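# Transfer 96-well plate from shaker S1 to nest N1

## Task

Take the 96-well plate off plate shaker S1 and put it into plate nest N1 so that it lies flat within the nest's locators and its well A1 (the cut-off corner) is at the nest corner labelled A1. The plate must stay there by itself, not be held by the robot, and the gripper must be opened and moved away afterwards.

## Robot and tools

ROBOT. Two 7-joint arms, left_arm and right_arm, each with a parallel two-finger gripper. The idle arm may be parked out of the way. The plate's body fits between fully opened pads across its width, but its wider base flange does not.

FRAME. All positions use one world frame: origin on the table surface midway between the arms, +z up, +x pointing out across the table, left_arm on the +y side. The arm names do not tell you which side of a camera image they appear on. Gripper fingers point along the hand's +z axis and open and close along its y axis. The reported end_effector_position is the point between the pads when closed; fingertips extend about 19 mm past it when closed and 6 mm when fully open. Closing pushes the tips roughly 13 mm further out, so keep that clearance above surfaces.

execute_actions. Argument actions is a list holding zero or one item; pictures (boolean) optionally toggles camera images, which come by default. Empty list: no command, just returns the state. Move: {"rows": [...], "steps": n}, 1 to 15 rows, steps 1 to 15 (default 15), each step 1/30 s; row k drives step k and the final row repeats for leftover steps. Wait: {"steps": n} alone, n up to 300, counting from the previous result and including your thinking time. A refused call sends nothing.

ROW LAYOUT. Every row has exactly 18 numbers covering both arms, even if only one moves: left_arm's 7 joint targets, its gripper position, its gripper speed, then the same 9 for right_arm. Joint order: waist, shoulder, upper arm roll, elbow, forearm roll, wrist pitch, wrist roll. Joint values are absolute target angles in radians, the same as printed under Joint positions, not offsets. Stated ranges: waist, upper arm roll, forearm roll and wrist roll -69.115 to 69.115; shoulder -2.250 to 2.250; elbow -2.580 to 2.580; wrist pitch -2.100 to 2.100. A target more than 0.013 rad beyond a range end, and further out than the current angle, gets the call refused. True ends may differ by up to 0.013 rad either way; over-range requests are clipped to the real end and the result may print "joint sent to its limit" (possibly referring to an earlier, still-running action). Absence of that line does not prove more travel exists.

GRIPPER NUMBERS, both in [-1, 1]. position is an absolute opening: +1 = 85 mm fully open, 0 ≈ 41 mm, about -0.8 = pads touching, -1 = close until stopped. speed sets how fast the gap changes: about 20 mm/s at -1, 85 at 0, 150 at +1. Full-close force is chosen by the arm, roughly 190 to 235 N per pad, more for wide objects. To hold firmly, send -1 and keep sending it. For a gentler grip, open, then request a position a little narrower than the object; each extra millimetre adds force. To release, request a width larger than the object. Fingers stay put once stopped until the position number changes by 0.01 or more, but they re-close on their own (not beyond the request) if the object yields, slips, or is lost. To leave a gripper untouched, repeat its previous two numbers; 0 is a real command, not a no-op.

MOTION LIMITS. Joints are speed- and acceleration-limited and finish together; a reversing command makes them stop together. Each step, a joint's target is held within 0.304 rad of its measured angle (waist, shoulder, upper arm roll, elbow) or 0.266 rad (forearm roll, wrist pitch, wrist roll), and all of an arm's targets are pulled back if they would put the hand more than 70 mm from where it is. So big moves need several calls, and an arm may still be travelling when a result returns. Between calls the arms continue toward the last row sent, until everything is nearly still or some step is HELD; only a new action pushes further.

RESULTS. State line: left_arm: … | right_arm: … with end_effector_position (m) and end_effector_quat_wxyz in the world frame; the printed position can be off from reality, more so at long reach. Joint positions and Joint velocities give one block per arm in joint order (rad, rad/s). position_measured_pct ≈ 50 - 50 × the standing position number, so 0 means fully open; stopping short of the request below about 90 means something is gripped or blocking, about 90 or slightly above means pads closed on nothing or on something very thin. "joint command not followed" means a clearance check altered or blocked joint targets on some steps (the rest of the row still ran). HELD flags steps where your row was partly or wholly not sent. TORQUE FAULT: contact torque hit a joint's load limit (46.9 N m for the first four joints, 29.5 for the last three, held weight included) and that arm halts 10 s, dropping the rest of the call. MOTOR HOT appears from 60 °C of a loaded motor; at 75 °C an OVER-TEMPERATURE FAULT makes that arm brake weakly and sag until cooled.

zoom_image: camera (one of cam_head_left, cam_head_right, cam_high, cam_low, cam_left_wrist, cam_right_wrist, all 896x504) and region [x0, y0, x1, y1] in that camera's pixels, top-left origin, at most 504 by 504; returns a magnified view of its latest image. Calibration (OpenCV pinhole+radial K, D, T_world_to_cam) is supplied per camera and may be slightly off; wrist camera poses follow their arm's joint readings.

finished_scene: scene = the current scene's number. It is final and reports whether the goal holds. Replying with no tool call ends the run.

AVOID. Knocking or placing anything off the table, dropping or letting the plate slip, slamming or pushing hard, letting the arms collide or press on each other, and torque or heat faults. Occasional brief tugs on a held part or nudges to loose objects can occur; check the plate is seated before releasing and retreating.

Each tool is called after "Emit:" in YAML: its name, and indented under it one key for each argument.

## Session

Emit:
execute_actions:
  actions: []

Emit:
zoom_image:
  camera: "cam_head_left"
  region: [350, 235, 570, 345]

Scene clock: 0.00 s of 8400.00 s.
left_arm: end_effector_position=(+0.5477, +0.2669, +0.1469) position_measured_pct=0.0 end_effector_quat_wxyz=(-0.435, +0.651, +0.597, +0.173) | right_arm: end_effector_position=(+0.4011, -0.2405, +0.1991) position_measured_pct=0.0 end_effector_quat_wxyz=(-0.001, -0.071, +0.997, +0.001)
Joint positions: left_arm=[ 0.431  1.087  0.164  1.032 -0.787  1.807  0.474] | right_arm=[-0.055  0.432 -0.002  1.66  -0.002  1.051  1.514]
Joint velocities: left_arm=[-0.     0.    -0.    -0.     0.001  0.001 -0.001] | right_arm=[-0.001 -0.001  0.001 -0.001  0.     0.    -0.   ]
camera_calibration (this result's frames):
cam_left_wrist: T_world_to_cam=[[0.918856, 0.102196, -0.38113, -0.4725], [-0.241154, -0.619073, -0.747391, 0.465895], [-0.312328, 0.778656, -0.544194, 0.189488], [0, 0, 0, 1]] pos_world=[0.605694, 0.189165, 0.27124]

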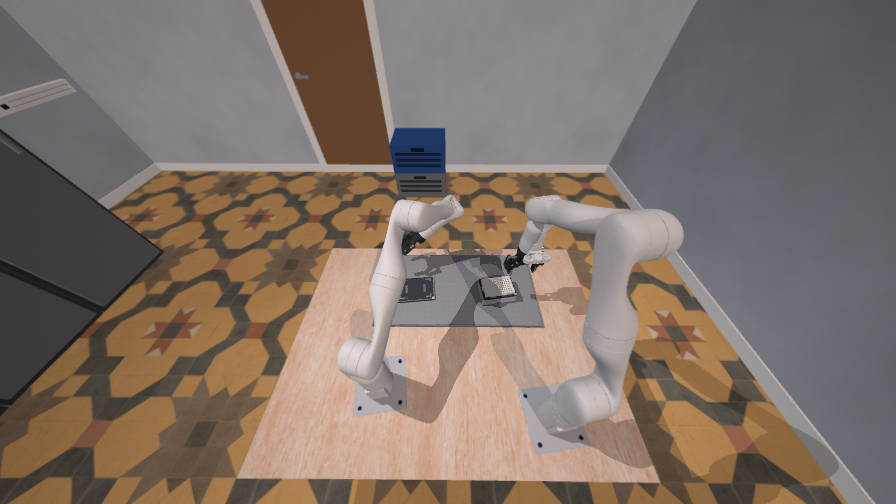

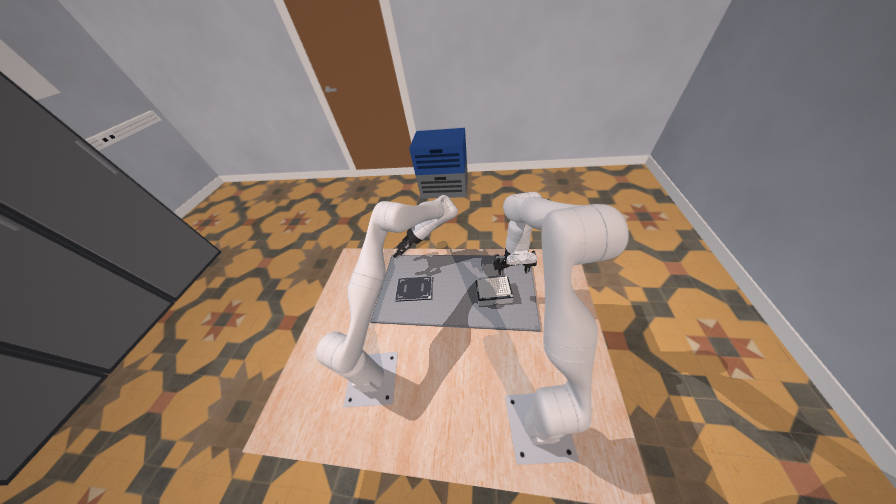

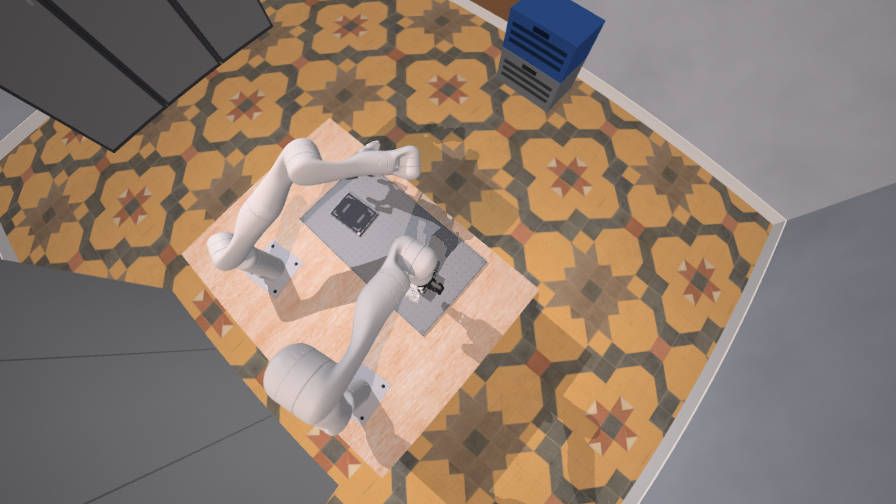

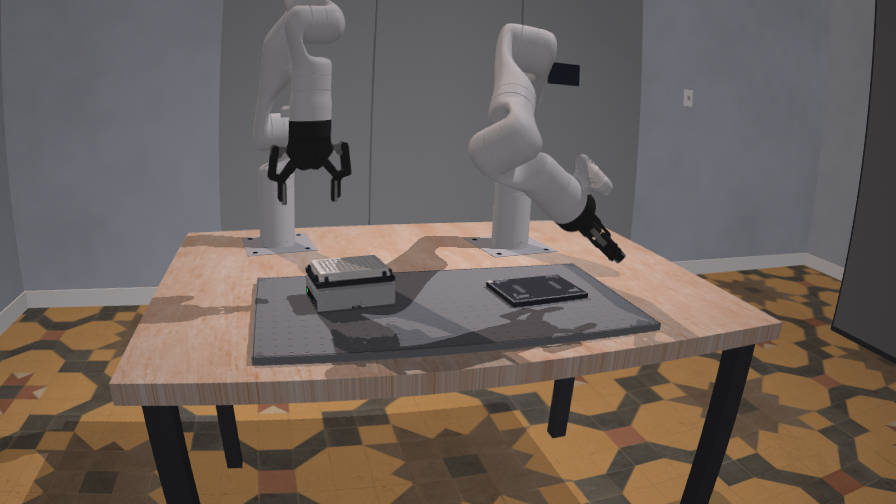

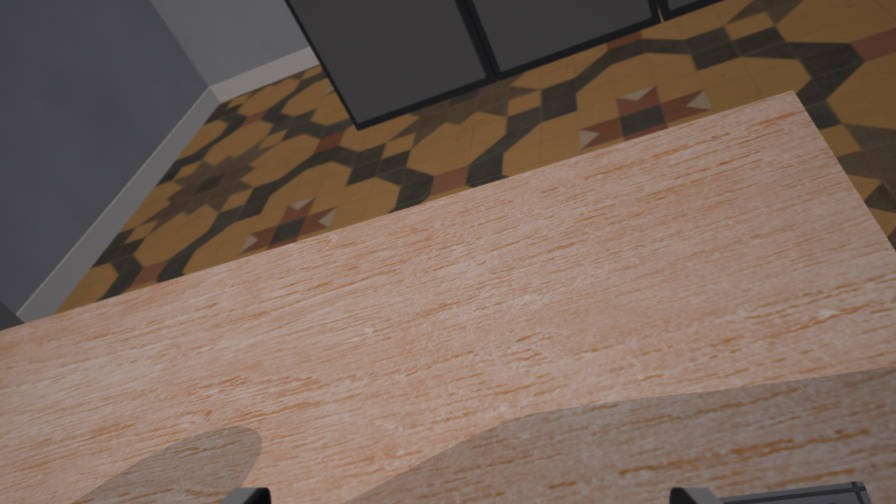

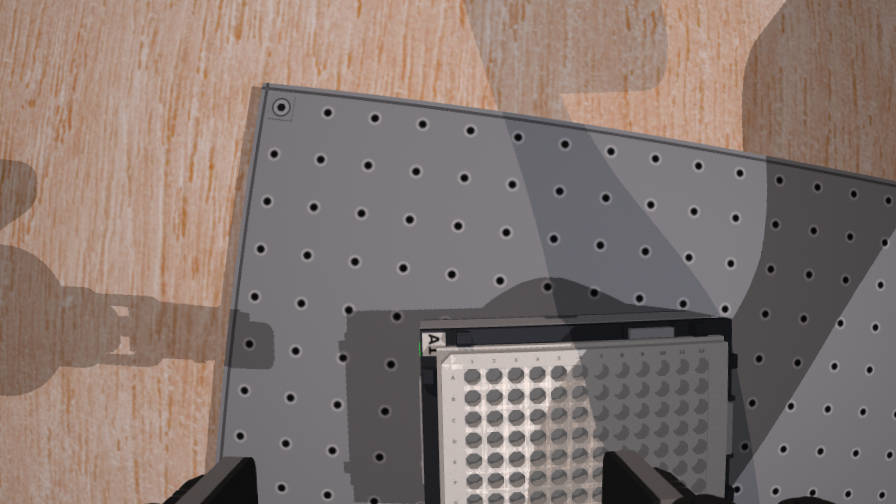

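Region (350, 235, 570, 345) of cam_head_left's 896x504 image, scaled by 2.291, with more detail than that image has.

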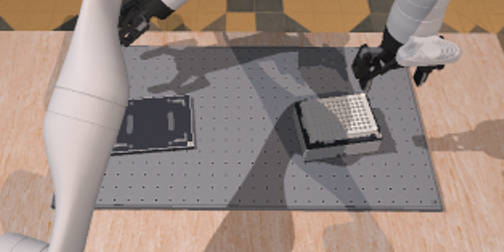

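Emit:
execute_actions:
  actions:
    - {"rows":[[0.6,0.68,0,1.3,0,1.16,1.035,1,0,1.0,0.3,0,1.66,0,1.05,1.514,1,0]]}
  pictures: false

Emit:
execute_actions:
  actions:
    - {"steps":15}
  pictures: false

Emit:
execute_actions:
  actions:
    - {"rows":[[0.982,0.7867,0,1.2662,0,1.0887,1.035,1,0,1.0,0.3,0,1.66,0,1.05,1.514,1,0]]}
  pictures: false

Emit:
execute_actions:
  actions:
    - {"steps":25}

Scene clock: 11.23 s of 8400.00 s.
left_arm: end_effector_position=(+0.5332, +0.1379, +0.1808) position_measured_pct=0.0 end_effector_quat_wxyz=(-0.150, +0.578, +0.787, +0.158) | right_arm: end_effector_position=(+0.4033, -0.3973, +0.2429) position_measured_pct=0.0 end_effector_quat_wxyz=(+0.048, +0.102, +0.994, -0.002)
Joint positions: left_arm=[ 0.578  0.741  0.019  1.267 -0.381  1.401  0.876] | right_arm=[ 0.292  0.336 -0.001  1.659 -0.001  1.05   1.514]
Joint velocities: left_arm=[ 0.134 -0.381 -0.134  0.225  1.216 -1.216  1.044] | right_arm=[ 0.868 -0.118  0.006 -0.001  0.003  0.     0.   ]
Steps of this call (steps 1 to 90: nothing new was sent; then 7.73 s passed at rest; steps 91 to 105: all 15 steps of this action). Readings (joint positions | what the end effector reports):
91: left_arm=[0.431 1.085 0.163 1.034 -0.786 1.806 0.475] | right_arm=[-0.053 0.431 -0.003 1.660 -0.002 1.050 1.514] | left_arm position_measured_pct=0.0 | right_arm position_measured_pct=0.0
92: left_arm=[0.435 1.079 0.160 1.039 -0.782 1.802 0.479] | right_arm=[-0.046 0.429 -0.004 1.660 -0.003 1.050 1.514] | left_arm position_measured_pct=0.0 | right_arm position_measured_pct=0.0
94: left_arm=[0.451 1.049 0.145 1.064 -0.759 1.778 0.502] | right_arm=[-0.016 0.416 -0.005 1.660 -0.003 1.050 1.514] | left_arm position_measured_pct=0.0 | right_arm position_measured_pct=0.0
98: left_arm=[0.513 0.926 0.087 1.160 -0.653 1.673 0.607] | right_arm=[0.092 0.376 -0.002 1.659 -0.001 1.050 1.514] | left_arm position_measured_pct=0.0 | right_arm position_measured_pct=0.0
105: the state above

Scene clock: 11.73 s of 8400.00 s.
left_arm: end_effector_position=(+0.5329, +0.0071, +0.1753) position_measured_pct=0.0 end_effector_quat_wxyz=(+0.001, +0.479, +0.878, -0.000) | right_arm: end_effector_position=(+0.3229, -0.5794, +0.2560) position_measured_pct=0.0 end_effector_quat_wxyz=(+0.061, +0.316, +0.947, -0.016)
Joint positions: left_arm=[ 0.6    0.681  0.     1.3   -0.     1.16   1.035] | right_arm=[ 0.731  0.307 -0.     1.659 -0.     1.05   1.514]
Joint velocities: left_arm=[-0.003 -0.006 -0.008  0.003 -0.002 -0.001  0.001] | right_arm=[ 0.879 -0.022  0.001 -0.001  0.    -0.001  0.   ]
Steps of this call (steps 1 to 15: the robot went on to your last target). Readings (joint positions | what the end effector reports):
1: left_arm=[0.582 0.729 0.015 1.273 -0.340 1.361 0.908] | right_arm=[0.321 0.332 -0.001 1.659 -0.001 1.050 1.514] | left_arm position_measured_pct=0.0 | right_arm position_measured_pct=0.0
2: left_arm=[0.585 0.720 0.012 1.279 -0.300 1.324 0.934] | right_arm=[0.350 0.328 -0.001 1.659 -0.001 1.050 1.514] | left_arm position_measured_pct=0.0 | right_arm position_measured_pct=0.0
4: left_arm=[0.590 0.707 0.008 1.286 -0.219 1.264 0.972] | right_arm=[0.409 0.323 -0.001 1.659 -0.000 1.050 1.514] | left_arm position_measured_pct=0.0 | right_arm position_measured_pct=0.0
8: left_arm=[0.597 0.688 0.002 1.296 -0.059 1.186 1.019] | right_arm=[0.525 0.315 -0.000 1.659 -0.000 1.050 1.514] | left_arm position_measured_pct=0.0 | right_arm position_measured_pct=0.0
15: the state above

Scene clock: 12.23 s of 8400.00 s.
left_arm: end_effector_position=(+0.4434, -0.1393, +0.1344) position_measured_pct=0.0 end_effector_quat_wxyz=(+0.000, +0.607, +0.795, +0.000) | right_arm: end_effector_position=(+0.2382, -0.6657, +0.2588) position_measured_pct=0.0 end_effector_quat_wxyz=(+0.061, +0.438, +0.897, -0.025)
Joint positions: left_arm=[ 0.906  0.767 -0.001  1.272 -0.     1.102  1.035] | right_arm=[0.996 0.3   0.    1.66  0.    1.05  1.514]
Joint velocities: left_arm=[ 0.695  0.178  0.019 -0.052  0.01  -0.125 -0.   ] | right_arm=[ 0.039 -0.002 -0.007  0.001 -0.001 -0.    -0.   ]
Steps of this call (steps 1 to 15: all 15 steps of this action). Readings (joint positions | what the end effector reports):
1: left_arm=[0.602 0.681 -0.000 1.299 -0.000 1.160 1.035] | right_arm=[0.760 0.306 -0.000 1.659 -0.000 1.050 1.514] | left_arm position_measured_pct=0.0 | right_arm position_measured_pct=0.0
2: left_arm=[0.608 0.684 -0.002 1.298 -0.001 1.159 1.035] | right_arm=[0.789 0.305 -0.000 1.659 -0.000 1.050 1.514] | left_arm position_measured_pct=0.0 | right_arm position_measured_pct=0.0
4: left_arm=[0.637 0.694 -0.004 1.294 -0.002 1.153 1.035] | right_arm=[0.848 0.304 -0.000 1.659 -0.000 1.050 1.514] | left_arm position_measured_pct=0.0 | right_arm position_measured_pct=0.0
8: left_arm=[0.736 0.724 -0.001 1.285 -0.000 1.132 1.035] | right_arm=[0.952 0.301 0.002 1.660 0.001 1.050 1.514] | left_arm position_measured_pct=0.0 | right_arm position_measured_pct=0.0
15: the state above

Scene clock: 13.07 s of 8400.00 s.
left_arm: end_effector_position=(+0.4128, -0.1710, +0.1249) position_measured_pct=0.0 end_effector_quat_wxyz=(-0.000, +0.637, +0.771, -0.000) | right_arm: end_effector_position=(+0.2366, -0.6669, +0.2589) position_measured_pct=0.0 end_effector_quat_wxyz=(+0.061, +0.440, +0.896, -0.026)
Joint positions: left_arm=[0.982 0.787 0.    1.266 0.    1.089 1.035] | right_arm=[1.    0.3   0.    1.66  0.    1.05  1.514]
Joint velocities: left_arm=[-0.    -0.    -0.001 -0.    -0.    -0.001 -0.001] | right_arm=[ 0.     0.001  0.001 -0.001  0.     0.001 -0.   ]
Steps of this call (steps 1 to 25: the robot went on to your last target). Readings (joint positions | what the end effector reports):
1: left_arm=[0.928 0.773 0.000 1.270 0.000 1.098 1.035] | right_arm=[0.997 0.300 0.000 1.660 0.000 1.050 1.514] | left_arm position_measured_pct=0.0 | right_arm position_measured_pct=0.0
2: left_arm=[0.946 0.778 0.001 1.269 0.001 1.094 1.035] | right_arm=[0.998 0.300 0.000 1.660 0.000 1.050 1.514] | left_arm position_measured_pct=0.0 | right_arm position_measured_pct=0.0
4: left_arm=[0.970 0.784 0.003 1.267 0.001 1.090 1.035] | right_arm=[0.999 0.300 0.000 1.660 0.000 1.050 1.514] | left_arm position_measured_pct=0.0 | right_arm position_measured_pct=0.0
8: left_arm=[0.979 0.786 0.001 1.266 0.000 1.089 1.035] | right_arm=[1.000 0.300 0.000 1.660 0.000 1.050 1.514] | left_arm position_measured_pct=0.0 | right_arm position_measured_pct=0.0
25: the state above
camera_calibration (this result's frames):
cam_left_wrist: T_world_to_cam=[[0.98383, 0.17778, -0.0217449, -0.371011], [0.177546, -0.984036, -0.0122875, -0.181192], [-0.0235822, 0.00822809, -0.999688, 0.282356], [0, 0, 0, 1]] pos_world=[0.40384, -0.114664, 0.271974]
cam_right_wrist: T_world_to_cam=[[0.799724, 0.598642, 0.045491, 0.187878], [0.58995, -0.797641, 0.125407, -0.645913], [0.11136, -0.0734539, -0.991062, 0.328839], [0, 0, 0, 1]] pos_world=[0.194186, -0.603524, 0.398355]

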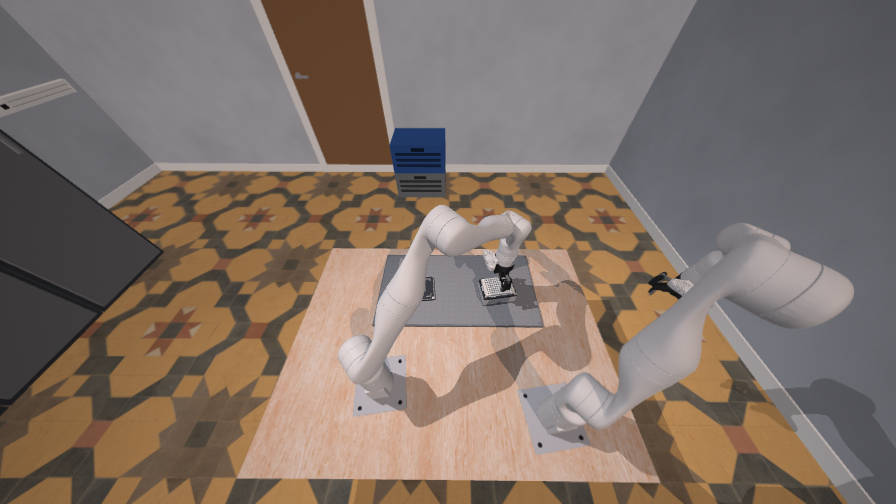

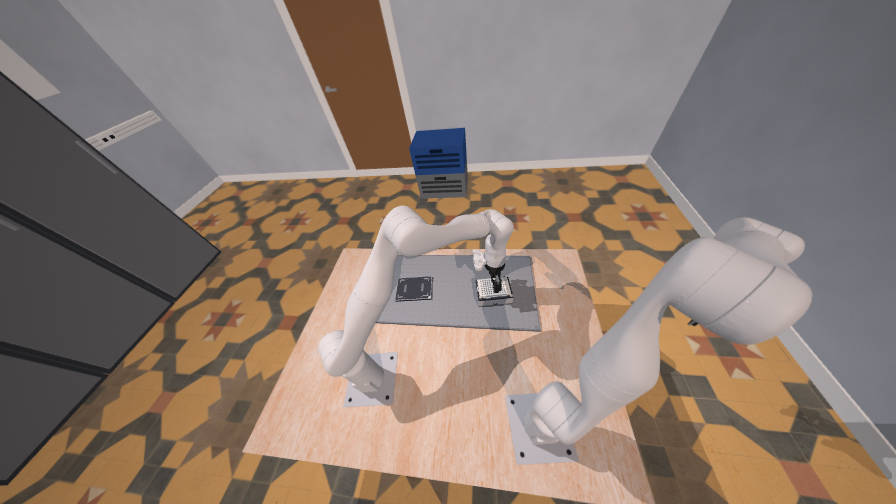

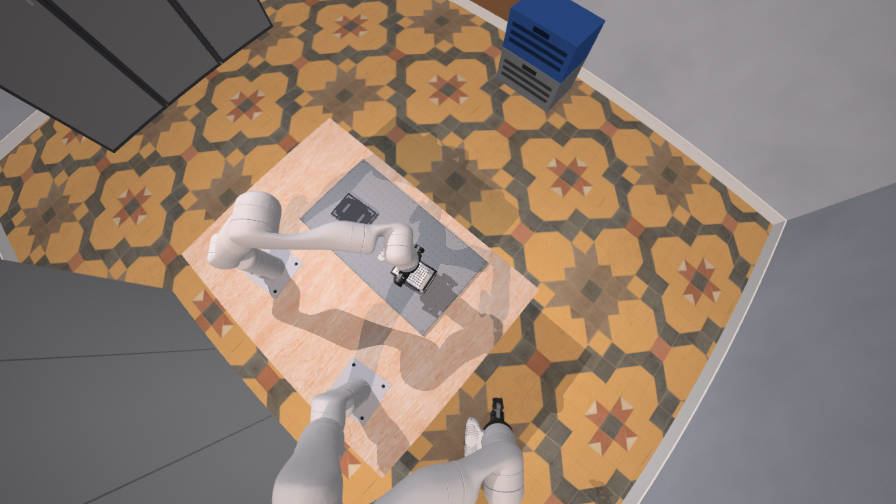

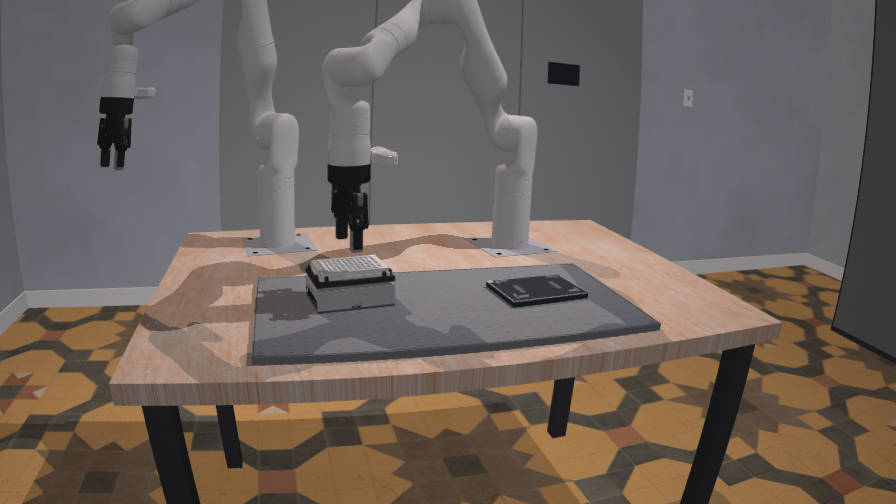

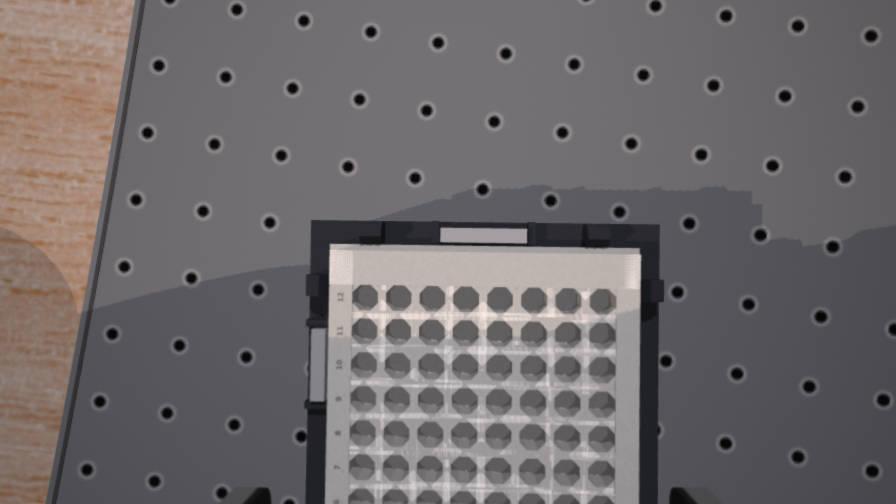

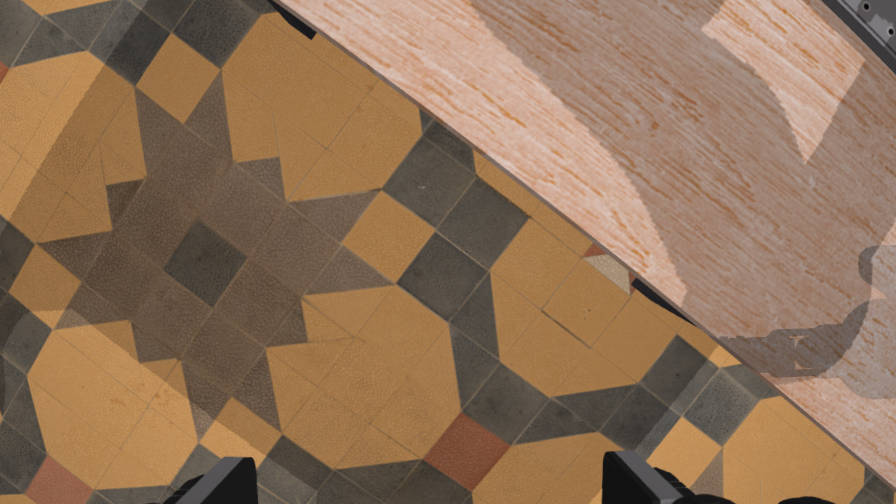

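Emit:
execute_actions:
  actions:
    - {"rows":[[0.978,0.8276,0,1.2931,0,1.0209,1.016,1,0,1.0,0.3,0,1.66,0,1.05,1.514,1,0]]}

Emit:
zoom_image:
  camera: "cam_low"
  region: [290, 225, 410, 315]

Scene clock: 21.50 s of 8400.00 s.
left_arm: end_effector_position=(+0.4156, -0.1706, +0.0940) position_measured_pct=0.0 end_effector_quat_wxyz=(+0.000, +0.643, +0.766, -0.000) | right_arm: end_effector_position=(+0.2366, -0.6669, +0.2589) position_measured_pct=0.0 end_effector_quat_wxyz=(+0.061, +0.440, +0.896, -0.026)
Joint positions: left_arm=[ 0.978  0.827 -0.     1.293 -0.     1.021  1.016] | right_arm=[ 1.     0.3    0.     1.66  -0.     1.05   1.514]
Joint velocities: left_arm=[-0.     0.001  0.     0.     0.     0.     0.   ] | right_arm=[-0.    -0.001  0.     0.     0.001  0.001 -0.   ]
Steps of this call (steps 1 to 15: the robot went on to your last target; steps 16 to 90: nothing new was sent; then 4.93 s passed at rest; steps 91 to 105: all 15 steps of this action). Readings (joint positions | what the end effector reports):
91: left_arm=[0.982 0.788 0.000 1.267 0.000 1.087 1.035] | right_arm=[1.000 0.300 0.000 1.660 0.000 1.050 1.514] | left_arm position_measured_pct=0.0 | right_arm position_measured_pct=0.0
92: left_arm=[0.981 0.793 0.000 1.270 0.000 1.079 1.032] | right_arm=[1.000 0.300 0.000 1.660 -0.000 1.050 1.514] | left_arm position_measured_pct=0.0 | right_arm position_measured_pct=0.0
94: left_arm=[0.979 0.815 0.000 1.284 0.000 1.044 1.023] | right_arm=[1.000 0.300 0.000 1.660 0.000 1.050 1.514] | left_arm position_measured_pct=0.0 | right_arm position_measured_pct=0.0
98: left_arm=[0.978 0.827 -0.000 1.293 -0.000 1.022 1.016] | right_arm=[1.000 0.300 0.000 1.660 0.000 1.050 1.514] | left_arm position_measured_pct=0.0 | right_arm position_measured_pct=0.0
105: the state above
camera_calibration (this result's frames):
cam_left_wrist: T_world_to_cam=[[0.986393, 0.162965, -0.0216884, -0.378014], [0.16273, -0.986595, -0.0122047, -0.175946], [-0.0233866, 0.00850932, -0.99969, 0.251491], [0, 0, 0, 1]] pos_world=[0.407384, -0.114124, 0.241067]
cam_right_wrist: T_world_to_cam=[[0.799725, 0.59864, 0.0454912, 0.187877], [0.589948, -0.797643, 0.125407, -0.645913], [0.11136, -0.0734539, -0.991062, 0.328839], [0, 0, 0, 1]] pos_world=[0.194186, -0.603525, 0.398355]

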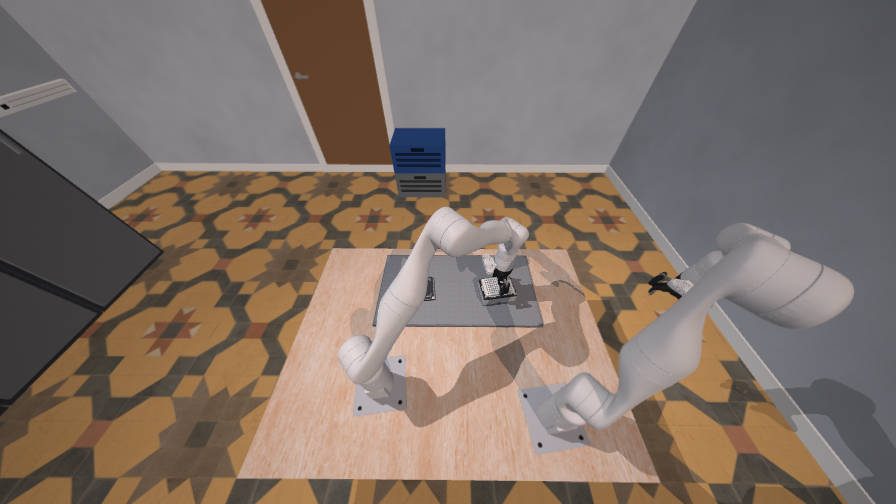

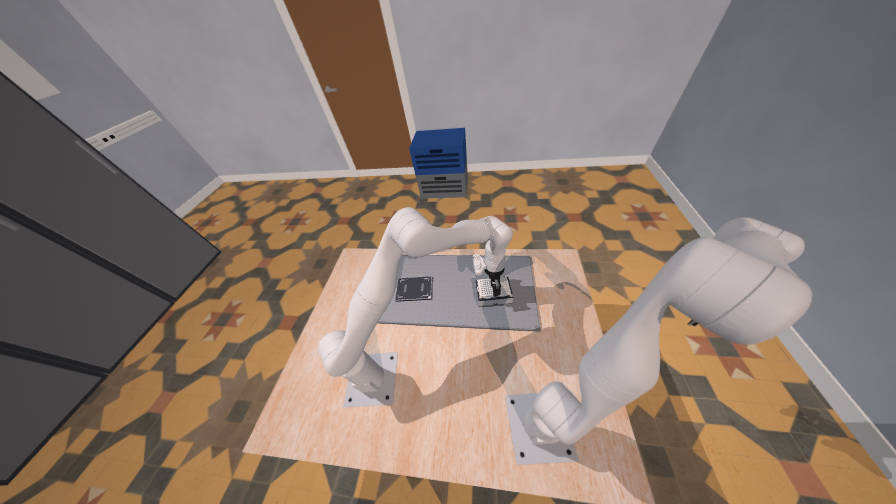

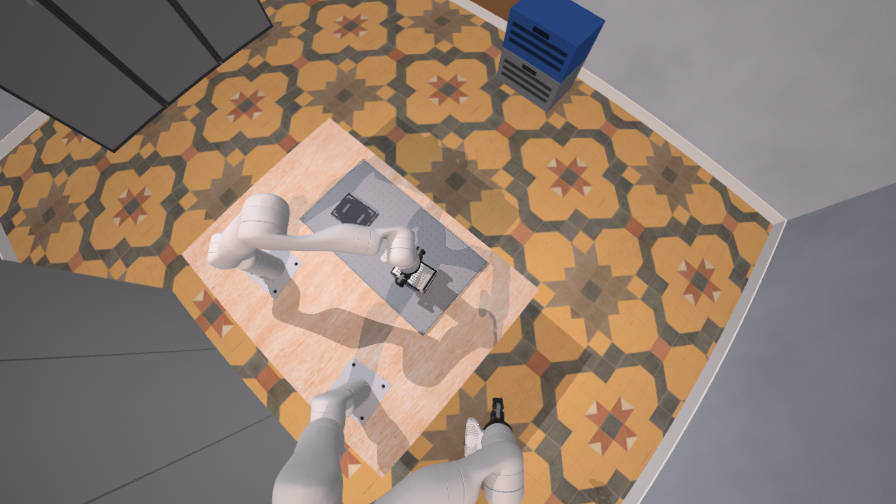

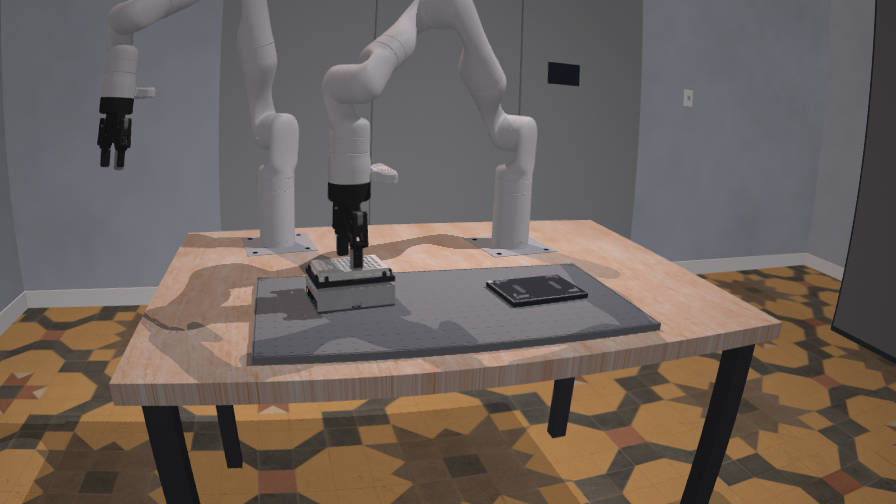

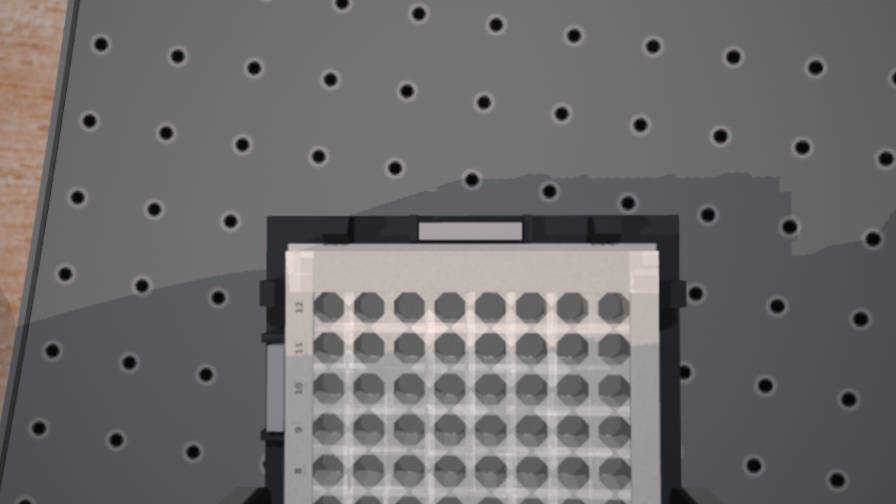

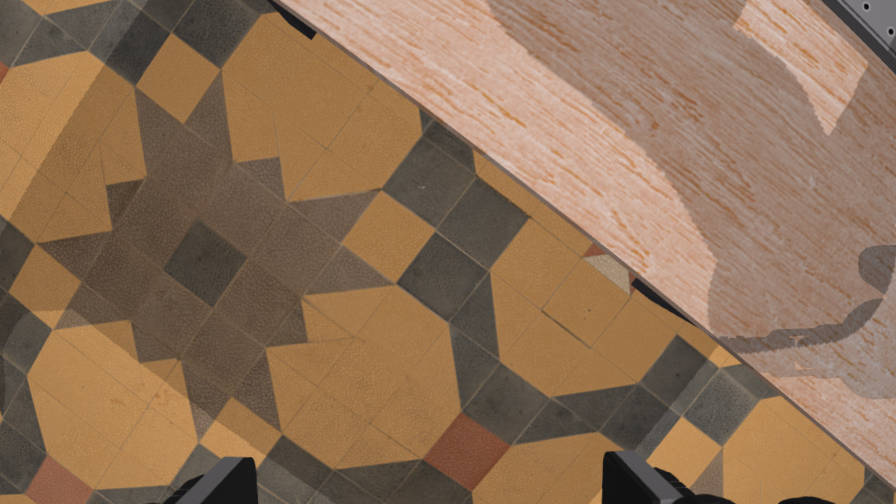

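Region (290, 225, 410, 315) of cam_low's 896x504 image, scaled by 4.200, with more detail than that image has; it fills the top 378 rows of this view, and the rest is white.

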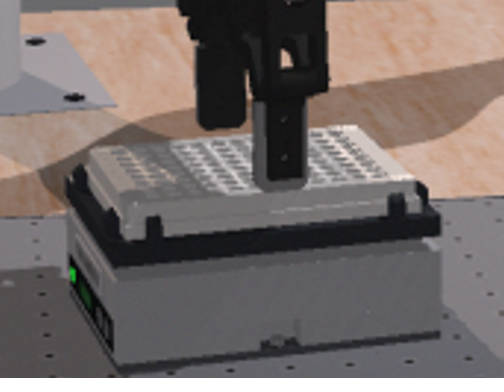

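Emit:
execute_actions:
  actions:
    - {"rows":[[0.9771,0.8394,0,1.3013,0,1.0009,1.015,1,0,1.0,0.3,0,1.66,0,1.05,1.514,1,0]],"steps":9}
  pictures: false

Emit:
execute_actions:
  actions:
    - {"rows":[[0.9771,0.8394,0,1.3013,0,1.0009,1.015,0.8,-1,1.0,0.3,0,1.66,0,1.05,1.514,1,0]]}
  pictures: false

Emit:
execute_actions:
  actions:
    - {"steps":5}
  pictures: false

Emit:
execute_actions:
  actions:
    - {"rows":[[0.9771,0.7895,0,1.2605,0,1.0916,1.015,0.8,-1,1.0,0.3,0,1.66,0,1.05,1.514,1,0]]}

Emit:
zoom_image:
  camera: "cam_low"
  region: [290, 225, 410, 315]

Scene clock: 37.23 s of 8400.00 s.
left_arm: end_effector_position=(+0.4160, -0.1702, +0.0850) position_measured_pct=0.0 end_effector_quat_wxyz=(+0.000, +0.643, +0.766, -0.000) | right_arm: end_effector_position=(+0.2366, -0.6669, +0.2589) position_measured_pct=0.0 end_effector_quat_wxyz=(+0.061, +0.440, +0.896, -0.026)
Joint positions: left_arm=[ 0.977  0.839 -0.     1.301  0.     1.001  1.015] | right_arm=[1.    0.3   0.    1.66  0.    1.05  1.514]
Joint velocities: left_arm=[-0.     0.002 -0.001  0.001 -0.    -0.002  0.   ] | right_arm=[ 0.001  0.001  0.     0.001  0.     0.001 -0.   ]
Steps of this call (steps 1 to 15: the robot went on to your last target; steps 16 to 90: nothing new was sent; then 12.43 s passed at rest; steps 91 to 99: all 9 steps of this action). Readings (joint positions | what the end effector reports):
91: left_arm=[0.978 0.829 0.000 1.294 0.000 1.019 1.016] | right_arm=[1.000 0.300 0.000 1.660 0.000 1.050 1.514] | left_arm position_measured_pct=0.0 | right_arm position_measured_pct=0.0
92: left_arm=[0.978 0.832 0.000 1.296 0.000 1.013 1.016] | right_arm=[1.000 0.300 0.000 1.660 0.000 1.050 1.514] | left_arm position_measured_pct=0.0 | right_arm position_measured_pct=0.0
94: left_arm=[0.977 0.838 -0.000 1.300 -0.000 1.004 1.015] | right_arm=[1.000 0.300 0.000 1.660 -0.000 1.050 1.514] | left_arm position_measured_pct=0.0 | right_arm position_measured_pct=0.0
98: left_arm=[0.977 0.839 -0.000 1.301 -0.000 1.001 1.015] | right_arm=[1.000 0.300 0.000 1.660 0.000 1.050 1.514] | left_arm position_measured_pct=0.0 | right_arm position_measured_pct=0.0
99: the state above

Scene clock: 37.73 s of 8400.00 s.
left_arm: end_effector_position=(+0.4160, -0.1703, +0.0860) position_measured_pct=6.7 end_effector_quat_wxyz=(+0.000, +0.643, +0.766, -0.000) | right_arm: end_effector_position=(+0.2366, -0.6669, +0.2589) position_measured_pct=0.0 end_effector_quat_wxyz=(+0.061, +0.440, +0.896, -0.026)
Joint positions: left_arm=[0.977 0.838 0.    1.301 0.    1.002 1.015] | right_arm=[1.    0.3   0.    1.66  0.    1.05  1.514]
Joint velocities: left_arm=[-0.    -0.003  0.001  0.001  0.002  0.001  0.001] | right_arm=[-0.     0.    -0.     0.     0.001  0.001  0.   ]
Steps of this call (steps 1 to 15: all 15 steps of this action). Readings (joint positions | what the end effector reports):
1: left_arm=[0.977 0.839 -0.000 1.301 0.000 1.001 1.015] | right_arm=[1.000 0.300 0.000 1.660 0.000 1.050 1.514] | left_arm position_measured_pct=0.0 | right_arm position_measured_pct=0.0
2: left_arm=[0.977 0.839 0.000 1.301 0.000 1.001 1.015] | right_arm=[1.000 0.300 0.000 1.660 0.000 1.050 1.514] | left_arm position_measured_pct=0.0 | right_arm position_measured_pct=0.0
4: left_arm=[0.977 0.839 0.000 1.301 0.000 1.001 1.015] | right_arm=[1.000 0.300 0.000 1.660 0.000 1.050 1.514] | left_arm position_measured_pct=1.2 | right_arm position_measured_pct=0.0
8: left_arm=[0.977 0.839 0.000 1.301 -0.000 1.001 1.015] | right_arm=[1.000 0.300 0.000 1.660 0.000 1.050 1.514] | left_arm position_measured_pct=4.0 | right_arm position_measured_pct=0.0
15: the state above

Scene clock: 37.90 s of 8400.00 s.
left_arm: end_effector_position=(+0.4160, -0.1703, +0.0860) position_measured_pct=7.1 end_effector_quat_wxyz=(+0.000, +0.643, +0.766, -0.000) | right_arm: end_effector_position=(+0.2366, -0.6669, +0.2589) position_measured_pct=0.0 end_effector_quat_wxyz=(+0.061, +0.440, +0.896, -0.026)
Joint positions: left_arm=[0.977 0.838 0.    1.301 0.    1.002 1.015] | right_arm=[1.    0.3   0.    1.66  0.    1.05  1.514]
Joint velocities: left_arm=[ 0.    -0.     0.     0.    -0.001 -0.001 -0.   ] | right_arm=[-0.     0.001 -0.     0.    -0.     0.001 -0.   ]
Steps of this call (steps 1 to 5: the robot went on to your last target). Readings (joint positions | what the end effector reports):
1: left_arm=[0.977 0.838 0.000 1.301 0.000 1.002 1.015] | right_arm=[1.000 0.300 0.000 1.660 0.000 1.050 1.514] | left_arm position_measured_pct=7.1 | right_arm position_measured_pct=0.0
2: left_arm=[0.977 0.838 0.000 1.301 0.000 1.002 1.015] | right_arm=[1.000 0.300 0.000 1.660 0.000 1.050 1.514] | left_arm position_measured_pct=7.1 | right_arm position_measured_pct=0.0
4: left_arm=[0.977 0.838 0.000 1.301 0.000 1.002 1.015] | right_arm=[1.000 0.300 0.000 1.660 -0.000 1.050 1.514] | left_arm position_measured_pct=7.1 | right_arm position_measured_pct=0.0
5: the state above

Scene clock: 38.40 s of 8400.00 s.
left_arm: end_effector_position=(+0.4159, -0.1701, +0.1248) position_measured_pct=7.1 end_effector_quat_wxyz=(-0.000, +0.643, +0.766, +0.000) | right_arm: end_effector_position=(+0.2366, -0.6669, +0.2589) position_measured_pct=0.0 end_effector_quat_wxyz=(+0.061, +0.440, +0.896, -0.026)
Joint positions: left_arm=[ 0.977  0.79  -0.     1.26  -0.     1.092  1.015] | right_arm=[1.    0.3   0.    1.66  0.    1.05  1.514]
Joint velocities: left_arm=[ 0.    -0.001 -0.001 -0.     0.004  0.001  0.001] | right_arm=[-0.     0.001 -0.     0.001 -0.     0.002  0.   ]
Steps of this call (steps 1 to 15: all 15 steps of this action). Readings (joint positions | what the end effector reports):
1: left_arm=[0.977 0.836 0.000 1.300 0.000 1.003 1.015] | right_arm=[1.000 0.300 0.000 1.660 0.000 1.050 1.514] | left_arm position_measured_pct=7.1 | right_arm position_measured_pct=0.0
2: left_arm=[0.977 0.832 -0.000 1.297 0.000 1.012 1.015] | right_arm=[1.000 0.300 0.000 1.660 0.000 1.050 1.514] | left_arm position_measured_pct=7.1 | right_arm position_measured_pct=0.0
4: left_arm=[0.977 0.809 -0.000 1.278 -0.000 1.054 1.015] | right_arm=[1.000 0.300 0.000 1.660 -0.000 1.050 1.514] | left_arm position_measured_pct=7.1 | right_arm position_measured_pct=0.0
8: left_arm=[0.977 0.791 0.000 1.261 0.000 1.090 1.015] | right_arm=[1.000 0.300 0.000 1.660 0.000 1.050 1.514] | left_arm position_measured_pct=7.1 | right_arm position_measured_pct=0.0
15: the state above
camera_calibration (this result's frames):
cam_left_wrist: T_world_to_cam=[[0.986403, 0.162892, -0.0218021, -0.377721], [0.162651, -0.986606, -0.0123841, -0.175109], [-0.0235273, 0.00866955, -0.999686, 0.282375], [0, 0, 0, 1]] pos_world=[0.407711, -0.113684, 0.271883]
cam_right_wrist: T_world_to_cam=[[0.799725, 0.59864, 0.0454909, 0.187878], [0.589948, -0.797643, 0.125408, -0.645913], [0.111359, -0.0734543, -0.991062, 0.328839], [0, 0, 0, 1]] pos_world=[0.194186, -0.603525, 0.398355]

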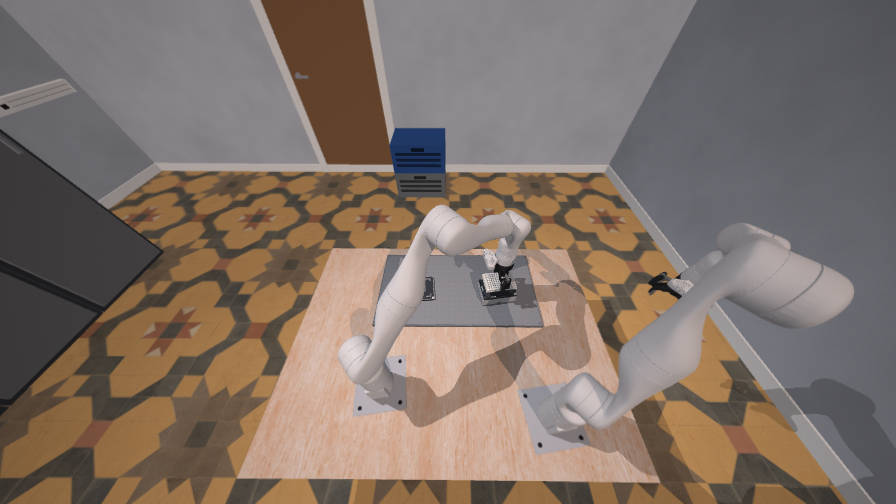

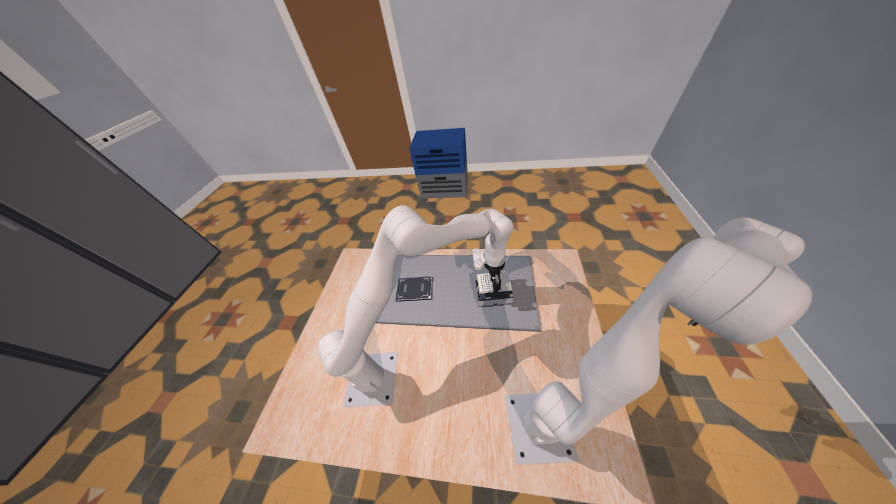

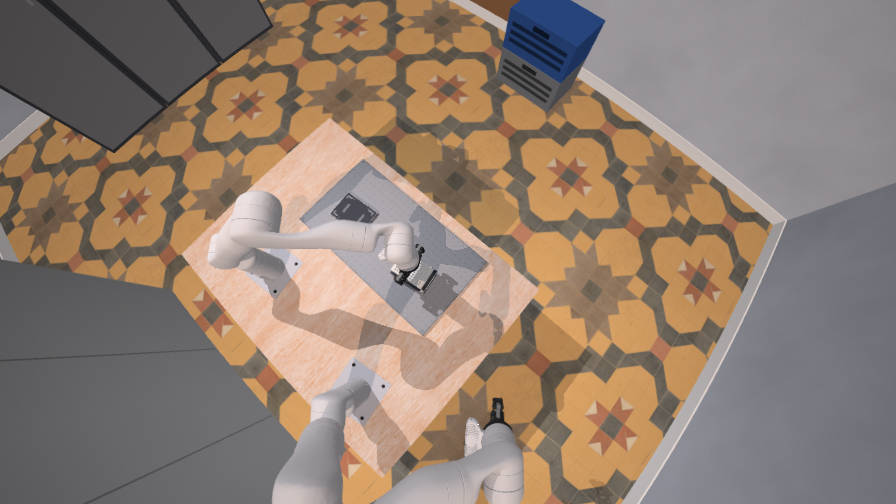

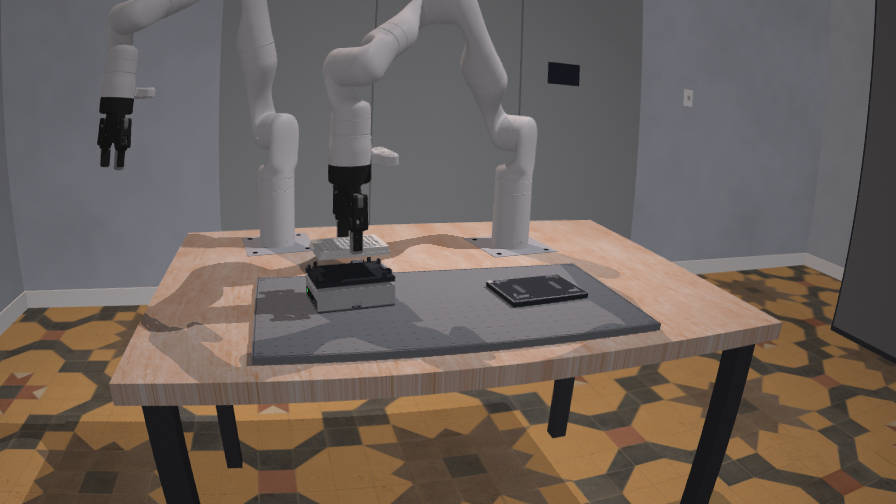

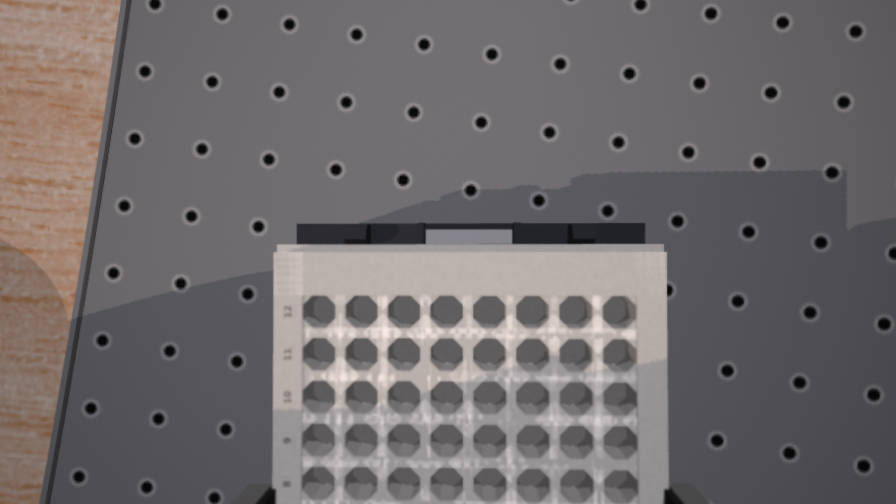

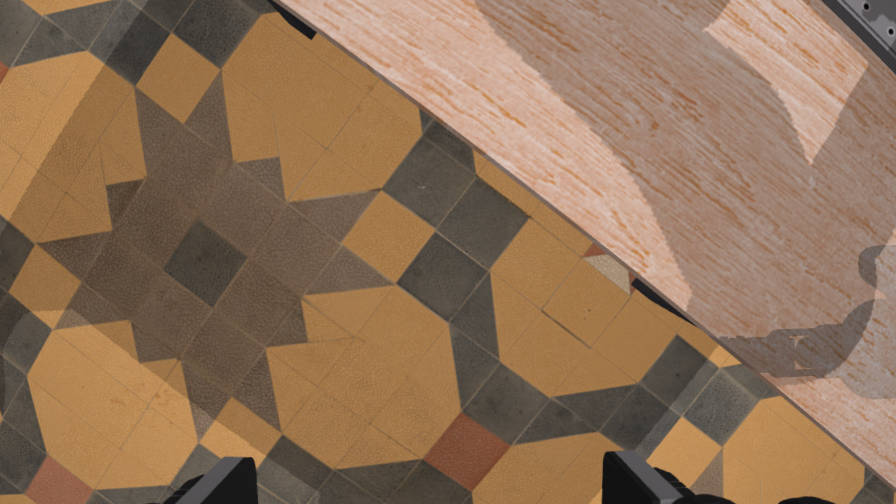

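Region (290, 225, 410, 315) of cam_low's 896x504 image, scaled by 4.200, with more detail than that image has; it fills the top 378 rows of this view, and the rest is white.

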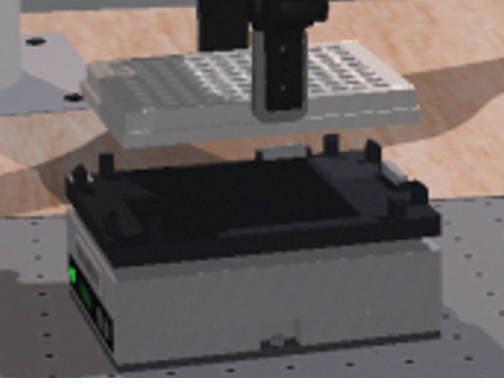

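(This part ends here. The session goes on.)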